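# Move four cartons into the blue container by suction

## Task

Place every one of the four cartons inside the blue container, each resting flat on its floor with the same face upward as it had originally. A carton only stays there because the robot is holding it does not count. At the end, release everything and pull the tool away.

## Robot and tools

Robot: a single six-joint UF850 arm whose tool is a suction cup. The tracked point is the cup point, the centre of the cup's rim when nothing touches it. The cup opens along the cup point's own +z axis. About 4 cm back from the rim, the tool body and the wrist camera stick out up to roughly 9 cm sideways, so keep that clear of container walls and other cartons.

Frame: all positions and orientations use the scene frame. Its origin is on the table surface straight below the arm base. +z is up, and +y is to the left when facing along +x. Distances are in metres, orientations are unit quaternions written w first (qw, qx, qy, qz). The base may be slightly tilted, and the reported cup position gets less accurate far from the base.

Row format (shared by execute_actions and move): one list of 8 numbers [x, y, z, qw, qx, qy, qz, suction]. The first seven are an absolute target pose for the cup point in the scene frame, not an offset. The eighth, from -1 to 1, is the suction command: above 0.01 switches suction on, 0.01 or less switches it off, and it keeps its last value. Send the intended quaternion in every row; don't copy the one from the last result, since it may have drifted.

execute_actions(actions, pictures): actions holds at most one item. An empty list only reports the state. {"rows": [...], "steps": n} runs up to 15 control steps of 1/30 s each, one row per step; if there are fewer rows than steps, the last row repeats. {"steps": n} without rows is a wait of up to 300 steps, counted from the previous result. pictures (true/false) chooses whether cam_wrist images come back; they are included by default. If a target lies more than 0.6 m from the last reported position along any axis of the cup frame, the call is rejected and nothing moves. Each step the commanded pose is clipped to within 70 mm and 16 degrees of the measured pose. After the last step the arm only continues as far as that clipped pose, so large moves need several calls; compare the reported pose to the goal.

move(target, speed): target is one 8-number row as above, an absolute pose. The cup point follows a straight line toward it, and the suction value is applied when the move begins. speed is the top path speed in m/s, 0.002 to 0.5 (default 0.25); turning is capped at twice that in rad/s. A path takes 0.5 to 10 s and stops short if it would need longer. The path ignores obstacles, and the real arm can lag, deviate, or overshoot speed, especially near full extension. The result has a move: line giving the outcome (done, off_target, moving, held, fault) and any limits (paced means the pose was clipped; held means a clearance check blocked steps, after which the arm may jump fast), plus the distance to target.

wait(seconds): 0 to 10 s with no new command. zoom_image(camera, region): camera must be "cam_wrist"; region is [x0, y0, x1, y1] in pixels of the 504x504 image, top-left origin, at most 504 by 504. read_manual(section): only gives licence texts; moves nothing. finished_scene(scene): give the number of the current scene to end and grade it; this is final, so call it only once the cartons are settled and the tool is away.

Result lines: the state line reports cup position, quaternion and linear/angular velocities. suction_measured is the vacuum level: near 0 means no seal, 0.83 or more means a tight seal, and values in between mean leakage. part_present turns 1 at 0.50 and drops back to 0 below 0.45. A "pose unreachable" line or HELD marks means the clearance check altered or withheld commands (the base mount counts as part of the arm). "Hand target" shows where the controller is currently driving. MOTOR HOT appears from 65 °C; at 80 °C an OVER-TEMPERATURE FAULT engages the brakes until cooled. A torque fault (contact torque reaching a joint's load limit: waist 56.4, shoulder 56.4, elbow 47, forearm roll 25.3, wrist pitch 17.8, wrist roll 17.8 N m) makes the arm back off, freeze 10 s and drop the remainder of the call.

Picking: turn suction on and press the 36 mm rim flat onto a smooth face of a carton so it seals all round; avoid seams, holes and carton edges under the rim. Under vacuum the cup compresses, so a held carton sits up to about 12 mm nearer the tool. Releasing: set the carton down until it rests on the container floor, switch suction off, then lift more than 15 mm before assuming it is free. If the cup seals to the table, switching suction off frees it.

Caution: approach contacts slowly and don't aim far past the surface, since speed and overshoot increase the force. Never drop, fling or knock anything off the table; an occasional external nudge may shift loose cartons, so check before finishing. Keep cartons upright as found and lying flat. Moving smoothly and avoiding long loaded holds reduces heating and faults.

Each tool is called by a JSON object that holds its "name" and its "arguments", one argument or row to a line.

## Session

{"name": "execute_actions", "arguments": {
  "actions": []
}}

Scene clock: 0.00 s of 6000.00 s.
end_effector_position=(+0.5988, +0.0213, +0.2778) suction_measured=0.00 part_present=0 end_effector_quat_wxyz=(+0.001, -0.014, +1.000, -0.003) end_effector_velocity=(-0.000, -0.000, -0.000) end_effector_angular_velocity=(+0.000, +0.001, -0.002)
Joint positions: [-0.003 -0.533 -1.293  0.001 -0.761 -1.567]
Joint velocities: [-0.001 -0.     0.001  0.     0.     0.002]
Motor temperatures (°C, as the motors report them): [23 23 26 23 22 27]
Hand target: +0.599, +0.021, +0.278; +0.001, -0.014, +1.000, -0.003

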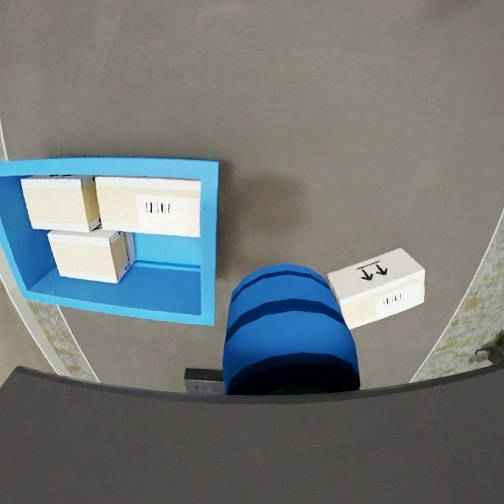

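{"name": "zoom_image", "arguments": {
  "camera": "cam_wrist",
  "region": [0, 140, 240, 340]
}}

{"name": "zoom_image", "arguments": {
  "camera": "cam_wrist",
  "region": [310, 230, 450, 340]
}}

Region (0, 140, 240, 340) of cam_wrist's 504x504 image, scaled by 2.100, with more detail than that image has.

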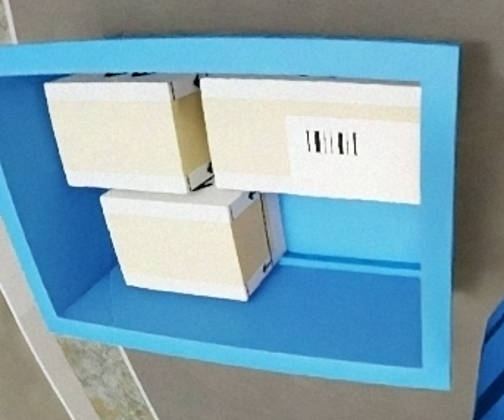

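Region (310, 230, 450, 340) of cam_wrist's 504x504 image, scaled by 3.600, with more detail than that image has; it fills the top 396 rows of this view, and the rest is white.

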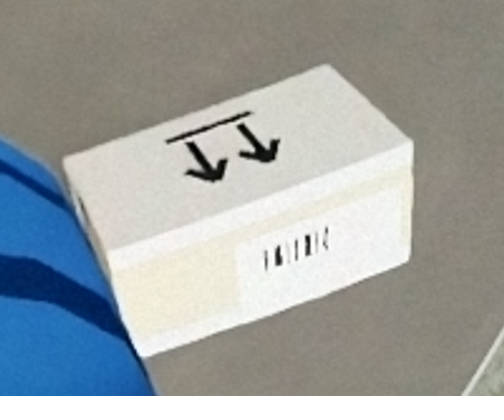

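{"name": "zoom_image", "arguments": {
  "camera": "cam_wrist",
  "region": [200, 240, 380, 400]
}}

Region (200, 240, 380, 400) of cam_wrist's 504x504 image, scaled by 2.800, with more detail than that image has.

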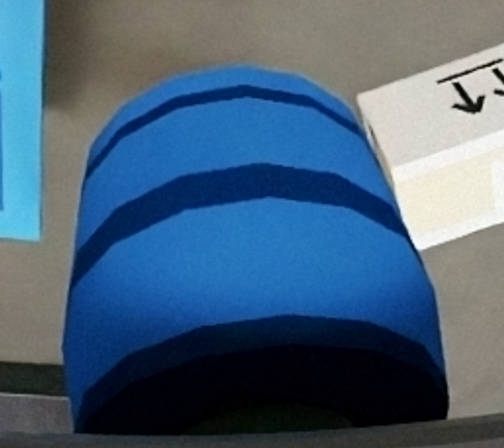

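{"name": "zoom_image", "arguments": {
  "camera": "cam_wrist",
  "region": [10, 160, 150, 300]
}}

{"name": "zoom_image", "arguments": {
  "camera": "cam_wrist",
  "region": [80, 150, 230, 330]
}}

Region (10, 160, 150, 300) of cam_wrist's 504x504 image, scaled by 3.600, with more detail than that image has.

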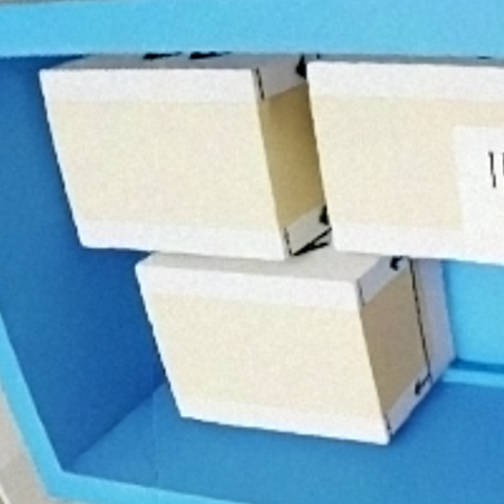

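Region (80, 150, 230, 330) of cam_wrist's 504x504 image, scaled by 2.800, with more detail than that image has.

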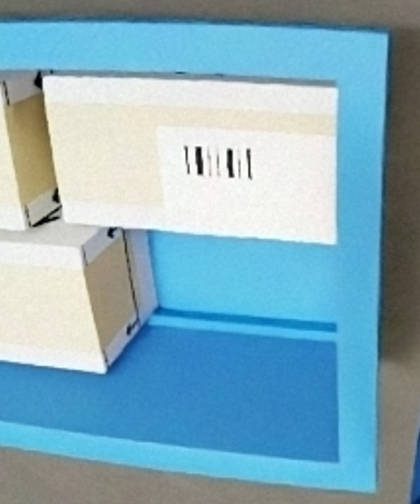

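{"name": "move", "arguments": {
  "target": [0.4948, 0.2835, 0.105, 0, 0.0349, 0.9994, 0, 0],
  "speed": 0.3
}}

Scene clock: 68.13 s of 6000.00 s.
end_effector_position=(+0.4959, +0.2835, +0.1053) suction_measured=0.00 part_present=0 end_effector_quat_wxyz=(+0.000, +0.035, +0.999, -0.000) end_effector_velocity=(-0.003, +0.000, -0.002) end_effector_angular_velocity=(-0.004, +0.004, +0.001)
Joint positions: [ 0.479 -0.736 -1.152  0.017 -0.416 -1.001]
Joint velocities: [ 0.003 -0.003  0.002 -0.003 -0.001  0.005]
Motor temperatures (°C, as the motors report them): [23 24 26 23 22 27]
Hand target: +0.496, +0.284, +0.105; -0.000, +0.035, +0.999, -0.001
Off the commanded pose: 0.001 m, 0 deg.
After step 90, 63.57 s passed at rest.
move: done

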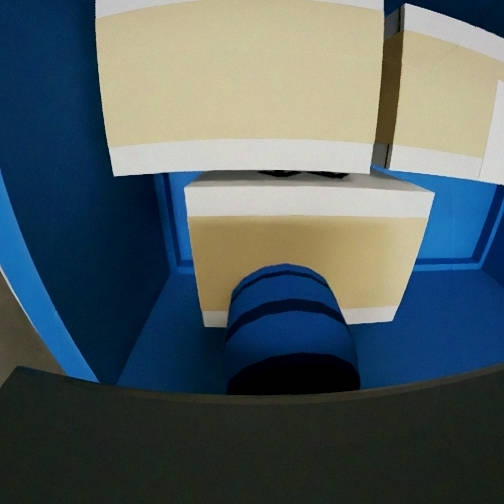

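{"name": "zoom_image", "arguments": {
  "camera": "cam_wrist",
  "region": [90, 130, 300, 340]
}}

{"name": "zoom_image", "arguments": {
  "camera": "cam_wrist",
  "region": [294, 130, 504, 340]
}}

Region (90, 130, 300, 340) of cam_wrist's 504x504 image, scaled by 2.400, with more detail than that image has.

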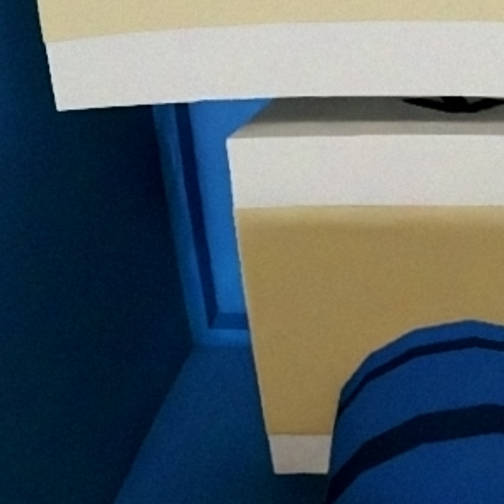

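Region (294, 130, 504, 340) of cam_wrist's 504x504 image, scaled by 2.400, with more detail than that image has.

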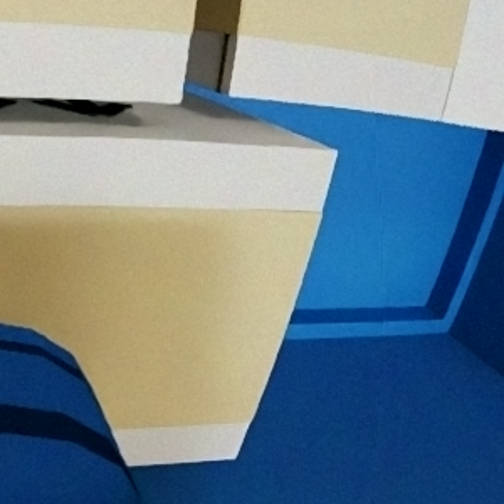

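{"name": "move", "arguments": {
  "target": [0.4957, 0.2664, 0.076, 0, 0.0349, 0.9994, 0, 1],
  "speed": 0.04
}}

Scene clock: 169.03 s of 6000.00 s.
end_effector_position=(+0.4956, +0.2664, +0.0760) suction_measured=0.93 part_present=1 end_effector_quat_wxyz=(+0.000, +0.035, +0.999, -0.000) end_effector_velocity=(+0.001, -0.000, +0.000) end_effector_angular_velocity=(+0.001, -0.002, +0.001)
Joint positions: [ 0.453 -0.779 -1.134  0.022 -0.355 -1.032]
Joint velocities: [-0.001  0.    -0.001  0.001  0.001 -0.002]
Motor temperatures (°C, as the motors report them): [23 24 26 23 22 27]
Hand target: +0.496, +0.266, +0.076; +0.000, +0.035, +0.999, -0.000
Off the commanded pose: 0.000 m, 0 deg.
After step 90, 96.77 s passed at rest.
move: done

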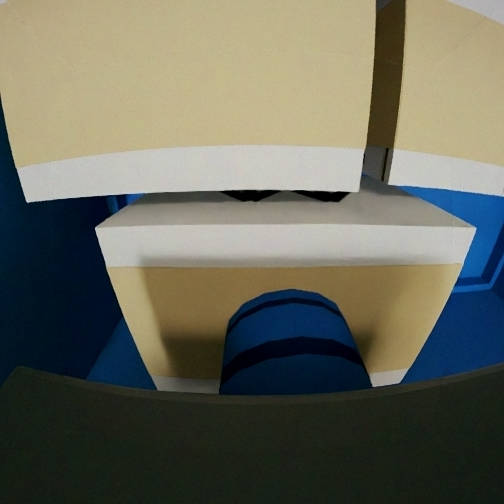

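{"name": "move", "arguments": {
  "target": [0.4994, 0.2922, 0.078, 0, 0.0349, 0.9994, 0, 1],
  "speed": 0.05
}}

Scene clock: 189.00 s of 6000.00 s.
end_effector_position=(+0.4995, +0.2921, +0.0780) suction_measured=0.95 part_present=1 end_effector_quat_wxyz=(-0.000, +0.035, +0.999, -0.000) end_effector_velocity=(+0.000, +0.001, +0.001) end_effector_angular_velocity=(+0.000, -0.001, -0.000)
Joint positions: [ 0.489 -0.801 -1.184  0.02  -0.383 -0.995]
Joint velocities: [ 0.001 -0.    -0.002 -0.001 -0.002  0.002]
Motor temperatures (°C, as the motors report them): [23 24 26 23 22 27]
Hand target: +0.499, +0.292, +0.078; -0.000, +0.035, +0.999, -0.000
Off the commanded pose: 0.000 m, 0 deg.
After step 90, 16.13 s passed at rest.
move: done

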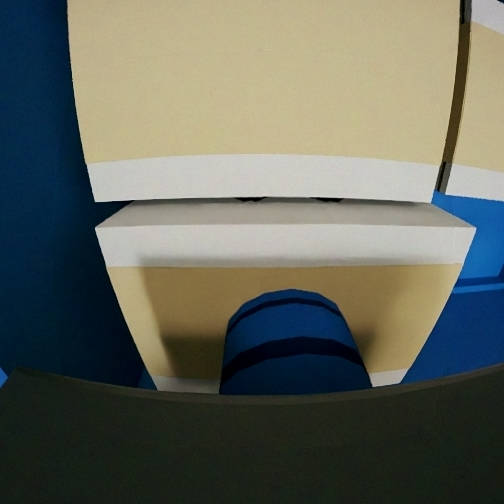

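{"name": "move", "arguments": {
  "target": [0.4994, 0.2922, 0.0655, 0, 0.0349, 0.9994, 0, 1],
  "speed": 0.025
}}

Scene clock: 198.87 s of 6000.00 s.
end_effector_position=(+0.4997, +0.2924, +0.0677) suction_measured=0.94 part_present=1 end_effector_quat_wxyz=(-0.001, +0.035, +0.999, -0.000) end_effector_velocity=(+0.001, +0.001, -0.002) end_effector_angular_velocity=(+0.002, -0.004, -0.001)
Joint positions: [ 0.49  -0.822 -1.191  0.021 -0.37  -0.995]
Joint velocities: [ 0.    -0.003 -0.     0.     0.007  0.001]
Motor temperatures (°C, as the motors report them): [23 24 26 23 22 27]
Hand target: +0.499, +0.292, +0.066; -0.000, +0.035, +0.999, -0.000
Off the commanded pose: 0.002 m, 0 deg.
After step 90, 6.13 s passed at rest.
move: done

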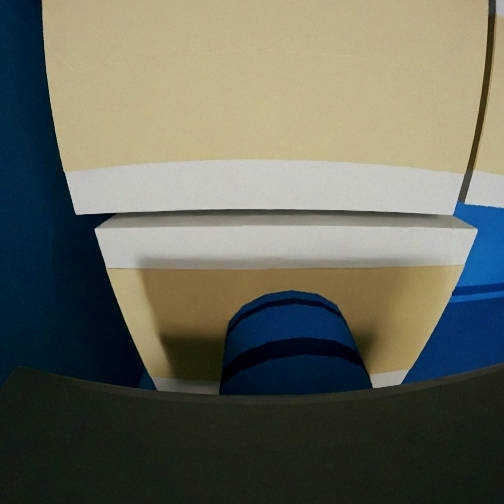

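{"name": "execute_actions", "arguments": {
  "actions": [
    {"rows": [[0.4994, 0.2922, 0.0675, 0, 0.0349, 0.9994, 0, 0]], "steps": 5}
  ],
  "pictures": false
}}

{"name": "move", "arguments": {
  "target": [0.4994, 0.2922, 0.17, 0, 0.0349, 0.9994, 0, 0],
  "speed": 0.2
}}

Scene clock: 203.57 s of 6000.00 s.
end_effector_position=(+0.5000, +0.2926, +0.0682) suction_measured=0.00 part_present=0 end_effector_quat_wxyz=(+0.001, +0.035, +0.999, +0.001) end_effector_velocity=(-0.000, +0.001, +0.000) end_effector_angular_velocity=(+0.001, -0.001, +0.001)
Joint positions: [ 0.49  -0.82  -1.189  0.021 -0.366 -0.995]
Joint velocities: [0.001 0.001 0.001 0.    0.002 0.   ]
Motor temperatures (°C, as the motors report them): [23 24 26 23 22 27]
Hand target: +0.499, +0.292, +0.068; +0.000, +0.035, +0.999, +0.000
Off the commanded pose: 0.001 m, 0 deg.
Steps of this call (steps 1 to 90: nothing new was sent; then 1.53 s passed at rest; steps 91 to 95: all 5 steps of this action). Readings (end_effector_position | what the end effector reports):
91: (+0.4997, +0.2924, +0.0677) | suction_measured=0.65 part_present=1
92: (+0.4999, +0.2925, +0.0681) | suction_measured=0.15 part_present=0
94: (+0.5000, +0.2927, +0.0682) | suction_measured=0.00 part_present=0
95: the state above

Scene clock: 204.73 s of 6000.00 s.
end_effector_position=(+0.4992, +0.2921, +0.1696) suction_measured=0.00 part_present=0 end_effector_quat_wxyz=(-0.000, +0.035, +0.999, -0.000) end_effector_velocity=(+0.002, +0.000, +0.003) end_effector_angular_velocity=(+0.002, -0.004, -0.002)
Joint positions: [ 0.488 -0.636 -1.173  0.015 -0.537 -0.99 ]
Joint velocities: [-0.001  0.004 -0.002 -0.    -0.002  0.001]
Motor temperatures (°C, as the motors report them): [23 24 26 23 22 27]
Hand target: +0.499, +0.292, +0.170; -0.000, +0.035, +0.999, +0.000
Off the commanded pose: 0.000 m, 0 deg.
move: done

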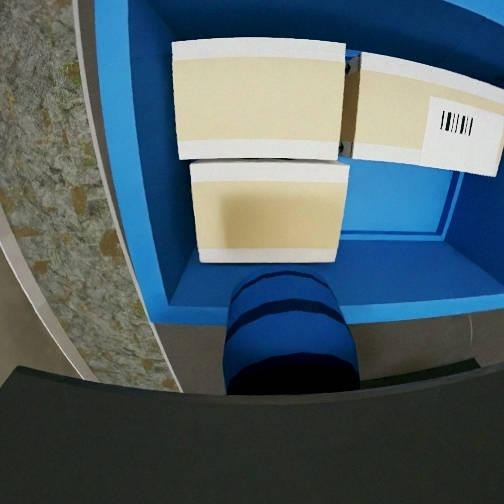

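{"name": "move", "arguments": {
  "target": [0.4301, -0.1851, 0.12, 0, -0.2079, 0.9781, 0, 0],
  "speed": 0.35
}}

Scene clock: 219.07 s of 6000.00 s.
end_effector_position=(+0.4286, -0.1846, +0.1201) suction_measured=0.00 part_present=0 end_effector_quat_wxyz=(+0.000, -0.208, +0.978, +0.000) end_effector_velocity=(-0.000, -0.001, +0.000) end_effector_angular_velocity=(+0.008, -0.001, +0.004)
Joint positions: [-0.446 -0.539 -0.837  0.017 -0.304 -2.417]
Joint velocities: [-0.006 -0.001 -0.002  0.027 -0.003 -0.036]
Motor temperatures (°C, as the motors report them): [23 24 26 23 22 27]
Hand target: +0.429, -0.185, +0.120; +0.000, -0.208, +0.978, +0.000
Off the commanded pose: 0.002 m, 0 deg.
After step 90, 9.37 s passed at rest.
move: done

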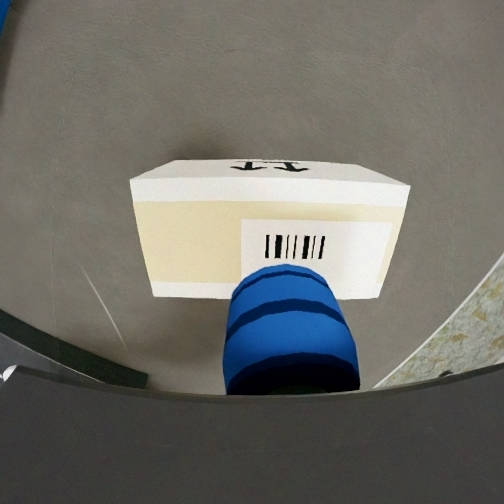

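{"name": "zoom_image", "arguments": {
  "camera": "cam_wrist",
  "region": [110, 140, 430, 320]
}}

Region (110, 140, 430, 320) of cam_wrist's 504x504 image, scaled by 1.575, with more detail than that image has; it fills the top 284 rows of this view, and the rest is white.

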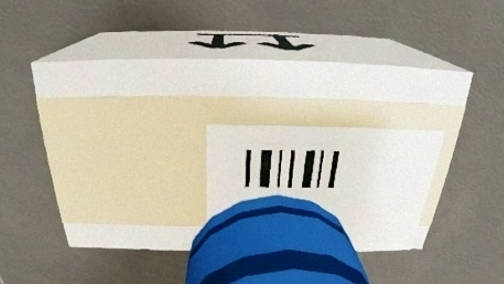

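{"name": "move", "arguments": {
  "target": [0.4297, -0.1847, 0.068, 0, -0.2011, 0.9796, 0, 1],
  "speed": 0.07
}}

Scene clock: 246.50 s of 6000.00 s.
end_effector_position=(+0.4297, -0.1847, +0.0681) suction_measured=0.89 part_present=1 end_effector_quat_wxyz=(-0.000, -0.201, +0.980, -0.000) end_effector_velocity=(+0.001, -0.001, +0.000) end_effector_angular_velocity=(-0.001, -0.003, -0.001)
Joint positions: [-0.445 -0.66  -0.856  0.023 -0.202 -2.407]
Joint velocities: [-0.    -0.    -0.001 -0.     0.001  0.   ]
Motor temperatures (°C, as the motors report them): [23 24 26 23 22 27]
Hand target: +0.430, -0.185, +0.068; -0.000, -0.201, +0.980, -0.000
Off the commanded pose: 0.000 m, 0 deg.
After step 90, 23.33 s passed at rest.
move: done

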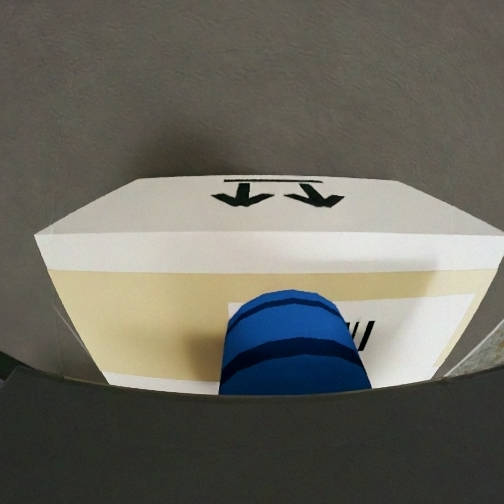

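{"name": "zoom_image", "arguments": {
  "camera": "cam_wrist",
  "region": [0, 160, 260, 400]
}}

{"name": "zoom_image", "arguments": {
  "camera": "cam_wrist",
  "region": [300, 160, 504, 400]
}}

Region (0, 160, 260, 400) of cam_wrist's 504x504 image, scaled by 1.938, with more detail than that image has; it fills the top 465 rows of this view, and the rest is white.

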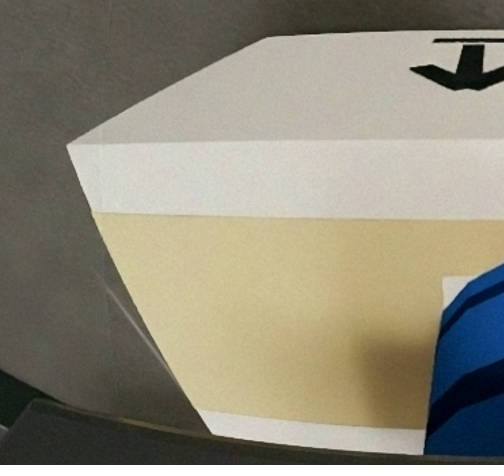

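Region (300, 160, 504, 400) of cam_wrist's 504x504 image, scaled by 2.100, with more detail than that image has; it fills the left 428 columns of this view, and the rest is white.

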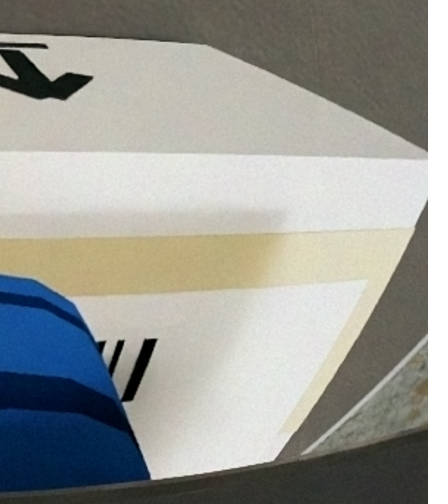

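{"name": "move", "arguments": {
  "target": [0.468, -0.035, 0.20, 0, 0.0349, 0.9994, 0, 1],
  "speed": 0.25
}}

{"name": "move", "arguments": {
  "target": [0.4924, 0.1620, 0.20, 0, 0.0349, 0.9994, 0, 1],
  "speed": 0.25
}}

Scene clock: 284.87 s of 6000.00 s.
end_effector_position=(+0.4684, -0.0352, +0.1999) suction_measured=0.95 part_present=1 end_effector_quat_wxyz=(-0.000, +0.035, +0.999, +0.000) end_effector_velocity=(+0.001, +0.001, +0.001) end_effector_angular_velocity=(-0.003, -0.002, -0.002)
Joint positions: [-0.117 -0.377 -0.851  0.014 -0.479 -1.595]
Joint velocities: [ 0.003  0.001 -0.002 -0.007 -0.001  0.011]
Motor temperatures (°C, as the motors report them): [23 24 26 23 22 27]
Hand target: +0.469, -0.035, +0.200; -0.000, +0.035, +0.999, -0.000
Off the commanded pose: 0.000 m, 0 deg.
After step 90, 33.93 s passed at rest.
move: done

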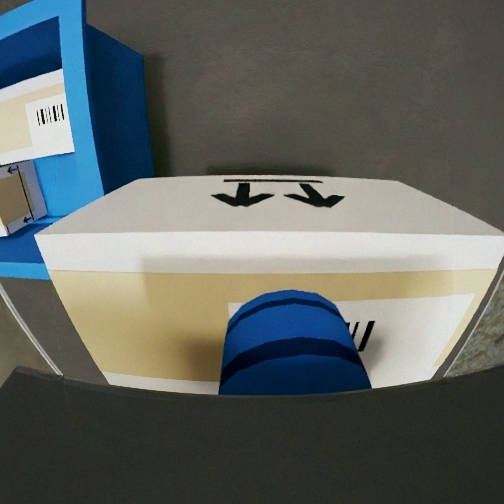

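Scene clock: 286.10 s of 6000.00 s.
end_effector_position=(+0.4930, +0.1616, +0.2000) suction_measured=0.95 part_present=1 end_effector_quat_wxyz=(-0.000, +0.035, +0.999, -0.000) end_effector_velocity=(+0.000, +0.002, -0.000) end_effector_angular_velocity=(-0.001, +0.000, +0.000)
Joint positions: [ 0.275 -0.47  -0.993  0.014 -0.525 -1.202]
Joint velocities: [ 0.003 -0.002 -0.002 -0.002 -0.001  0.004]
Motor temperatures (°C, as the motors report them): [23 24 26 23 22 27]
Hand target: +0.493, +0.162, +0.200; -0.000, +0.035, +0.999, -0.000
Off the commanded pose: 0.001 m, 0 deg.
move: done

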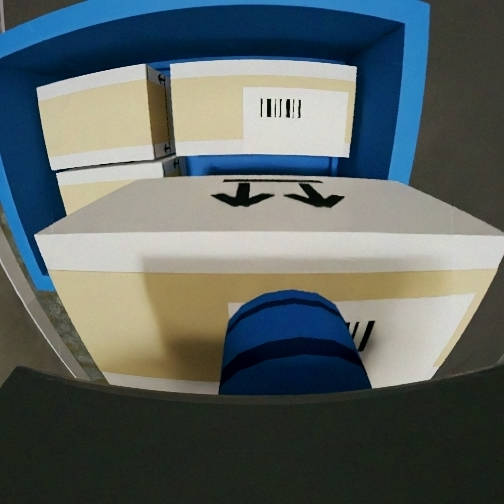

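{"name": "zoom_image", "arguments": {
  "camera": "cam_wrist",
  "region": [120, 50, 260, 190]
}}

{"name": "zoom_image", "arguments": {
  "camera": "cam_wrist",
  "region": [260, 40, 420, 200]
}}

Region (120, 50, 260, 190) of cam_wrist's 504x504 image, scaled by 3.600, with more detail than that image has.

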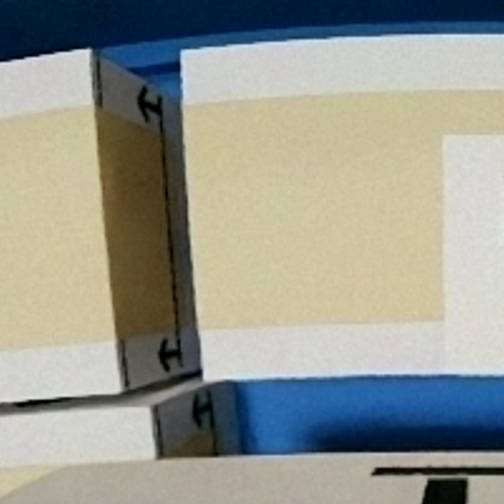

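Region (260, 40, 420, 200) of cam_wrist's 504x504 image, scaled by 3.150, with more detail than that image has.

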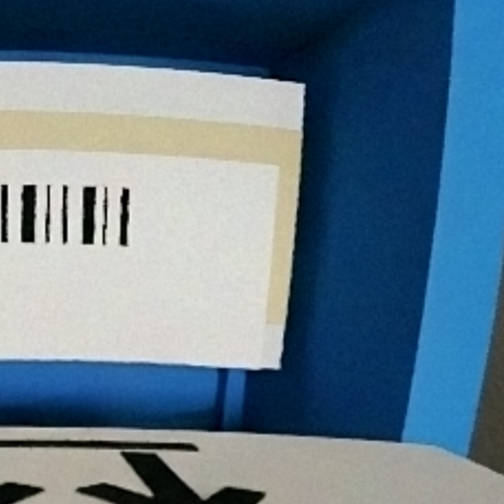

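{"name": "move", "arguments": {
  "target": [0.4931, 0.1636, 0.15, 0, 0.0349, 0.9994, 0, 1],
  "speed": 0.1
}}

Scene clock: 332.33 s of 6000.00 s.
end_effector_position=(+0.4932, +0.1636, +0.1502) suction_measured=0.95 part_present=1 end_effector_quat_wxyz=(+0.000, +0.035, +0.999, +0.000) end_effector_velocity=(+0.000, -0.000, -0.000) end_effector_angular_velocity=(-0.000, +0.000, -0.001)
Joint positions: [ 0.279 -0.561 -0.987  0.018 -0.426 -1.202]
Joint velocities: [-0.    -0.001 -0.    -0.     0.001  0.001]
Motor temperatures (°C, as the motors report them): [23 24 26 23 22 27]
Hand target: +0.493, +0.164, +0.150; +0.000, +0.035, +0.999, -0.000
Off the commanded pose: 0.000 m, 0 deg.
After step 90, 42.37 s passed at rest.
move: done

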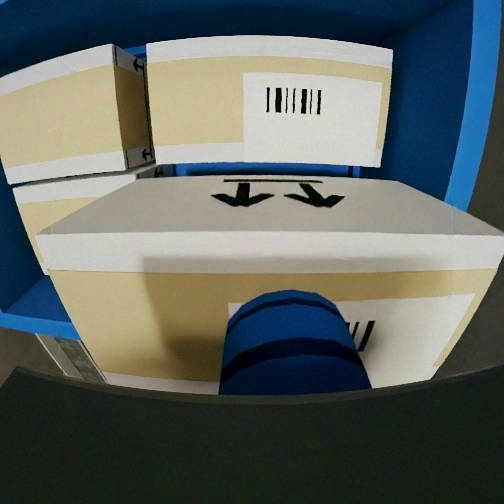

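{"name": "zoom_image", "arguments": {
  "camera": "cam_wrist",
  "region": [90, 110, 230, 250]
}}

{"name": "zoom_image", "arguments": {
  "camera": "cam_wrist",
  "region": [300, 100, 460, 260]
}}

Region (90, 110, 230, 250) of cam_wrist's 504x504 image, scaled by 3.600, with more detail than that image has.

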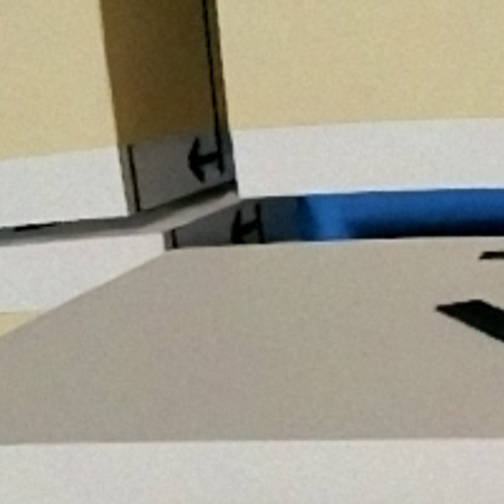

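Region (300, 100, 460, 260) of cam_wrist's 504x504 image, scaled by 3.150, with more detail than that image has.

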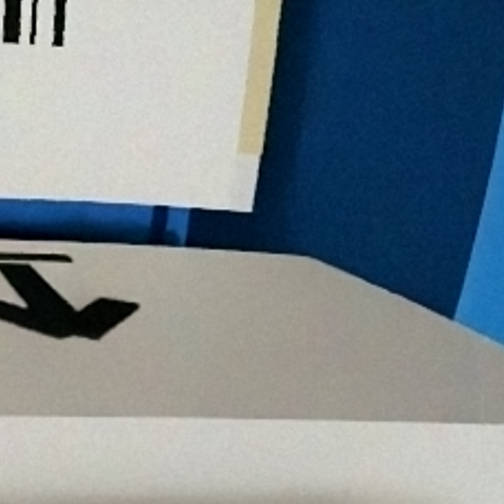

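{"name": "move", "arguments": {
  "target": [0.4950, 0.1635, 0.088, 0, 0.0349, 0.9994, 0, 1],
  "speed": 0.06
}}

Scene clock: 369.57 s of 6000.00 s.
end_effector_position=(+0.4951, +0.1635, +0.0881) suction_measured=0.95 part_present=1 end_effector_quat_wxyz=(+0.000, +0.035, +0.999, -0.000) end_effector_velocity=(+0.000, -0.000, -0.000) end_effector_angular_velocity=(-0.000, +0.000, +0.001)
Joint positions: [ 0.279 -0.689 -1.002  0.024 -0.314 -1.209]
Joint velocities: [-0.    -0.001 -0.001 -0.001 -0.    -0.001]
Motor temperatures (°C, as the motors report them): [23 24 26 23 22 27]
Hand target: +0.495, +0.163, +0.088; +0.000, +0.035, +0.999, -0.000
Off the commanded pose: 0.000 m, 0 deg.
After step 90, 32.87 s passed at rest.
move: done

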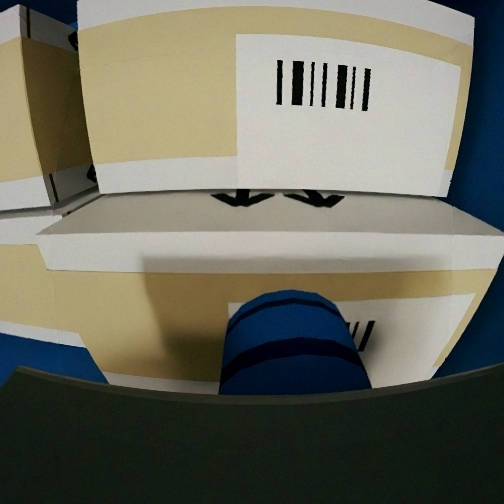

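{"name": "zoom_image", "arguments": {
  "camera": "cam_wrist",
  "region": [0, 150, 200, 350]
}}

Region (0, 150, 200, 350) of cam_wrist's 504x504 image, scaled by 2.520, with more detail than that image has.

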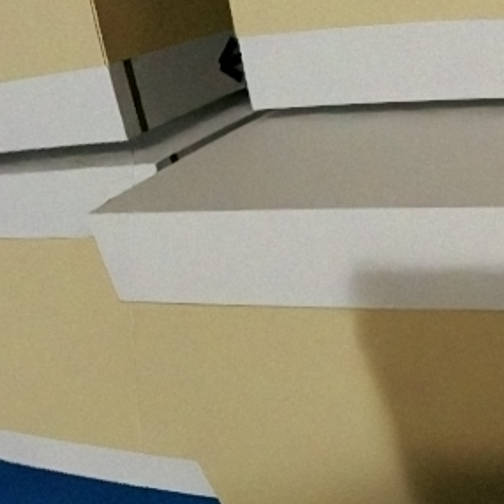

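{"name": "move", "arguments": {
  "target": [0.4960, 0.1634, 0.0685, 0, 0.0349, 0.9994, 0, 1],
  "speed": 0.025
}}

Scene clock: 379.13 s of 6000.00 s.
end_effector_position=(+0.4962, +0.1635, +0.0704) suction_measured=0.94 part_present=1 end_effector_quat_wxyz=(-0.001, +0.035, +0.999, -0.000) end_effector_velocity=(+0.001, +0.001, -0.002) end_effector_angular_velocity=(+0.001, -0.003, +0.002)
Joint positions: [ 0.278 -0.729 -1.013  0.027 -0.287 -1.213]
Joint velocities: [ 0.001 -0.004 -0.001  0.001  0.007 -0.002]
Motor temperatures (°C, as the motors report them): [23 24 26 23 22 27]
Hand target: +0.496, +0.163, +0.068; -0.000, +0.035, +0.999, -0.000
Off the commanded pose: 0.002 m, 0 deg.
After step 90, 5.57 s passed at rest.
move: done

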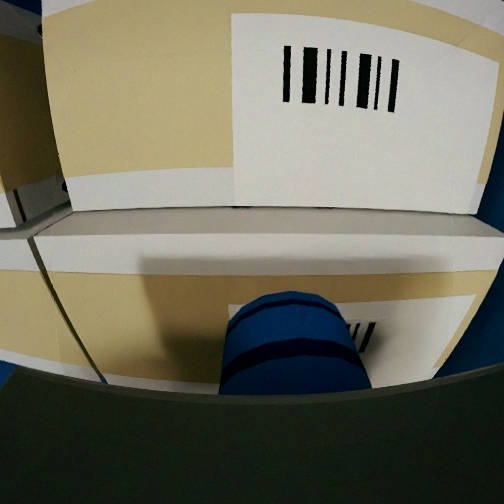

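{"name": "execute_actions", "arguments": {
  "actions": [
    {"rows": [[0.4960, 0.1634, 0.070, 0, 0.0349, 0.9994, 0, 0]], "steps": 5}
  ],
  "pictures": false
}}

{"name": "move", "arguments": {
  "target": [0.40, 0.17, 0.25, 0, 0.0349, 0.9994, 0, 0],
  "speed": 0.2
}}

Scene clock: 383.17 s of 6000.00 s.
end_effector_position=(+0.4962, +0.1635, +0.0708) suction_measured=0.00 part_present=0 end_effector_quat_wxyz=(+0.000, +0.035, +0.999, +0.000) end_effector_velocity=(+0.001, +0.000, -0.000) end_effector_angular_velocity=(+0.001, -0.005, +0.000)
Joint positions: [ 0.278 -0.727 -1.011  0.027 -0.285 -1.213]
Joint velocities: [-0.     0.     0.001 -0.001  0.006  0.   ]
Motor temperatures (°C, as the motors report them): [23 24 26 23 22 27]
Hand target: +0.496, +0.163, +0.070; -0.000, +0.035, +0.999, +0.000
Off the commanded pose: 0.001 m, 0 deg.
Steps of this call (steps 1 to 90: nothing new was sent; then 0.87 s passed at rest; steps 91 to 95: all 5 steps of this action). Readings (end_effector_position | what the end effector reports):
91: (+0.4962, +0.1635, +0.0704) | suction_measured=0.65 part_present=1
92: (+0.4962, +0.1635, +0.0707) | suction_measured=0.15 part_present=0
94: (+0.4962, +0.1635, +0.0708) | suction_measured=0.00 part_present=0
95: the state above

Scene clock: 384.87 s of 6000.00 s.
end_effector_position=(+0.4000, +0.1704, +0.2499) suction_measured=0.00 part_present=0 end_effector_quat_wxyz=(-0.000, +0.035, +0.999, -0.000) end_effector_velocity=(+0.000, -0.000, +0.002) end_effector_angular_velocity=(+0.001, -0.002, -0.001)
Joint positions: [ 0.358 -0.205 -0.774  0.015 -0.571 -1.119]
Joint velocities: [-0.001  0.004 -0.001  0.    -0.002  0.   ]
Motor temperatures (°C, as the motors report them): [23 24 26 23 22 27]
Hand target: +0.400, +0.170, +0.250; -0.000, +0.035, +0.999, +0.000
Off the commanded pose: 0.000 m, 0 deg.
move: done

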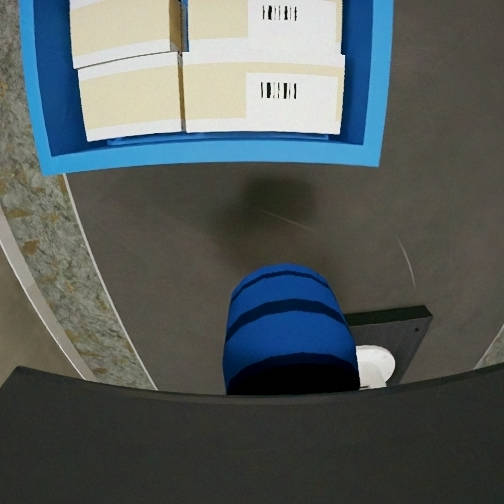

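{"name": "zoom_image", "arguments": {
  "camera": "cam_wrist",
  "region": [20, 0, 400, 190]
}}

Region (20, 0, 400, 190) of cam_wrist's 504x504 image, scaled by 1.326, with more detail than that image has.

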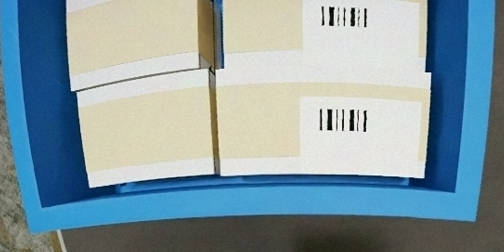

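{"name": "zoom_image", "arguments": {
  "camera": "cam_wrist",
  "region": [260, 60, 400, 180]
}}

Region (260, 60, 400, 180) of cam_wrist's 504x504 image, scaled by 3.600, with more detail than that image has; it fills the top 432 rows of this view, and the rest is white.

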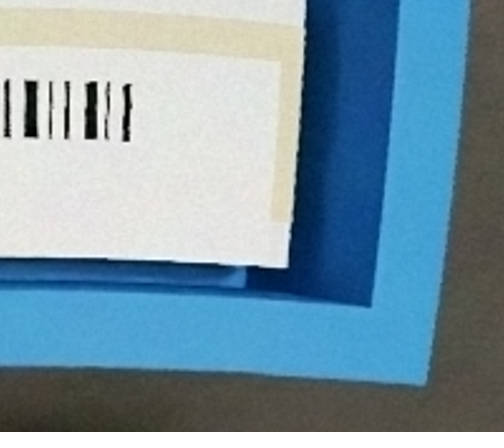

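{"name": "finished_scene", "arguments": {
  "scene": 2
}}

The scene is finished: the task was done.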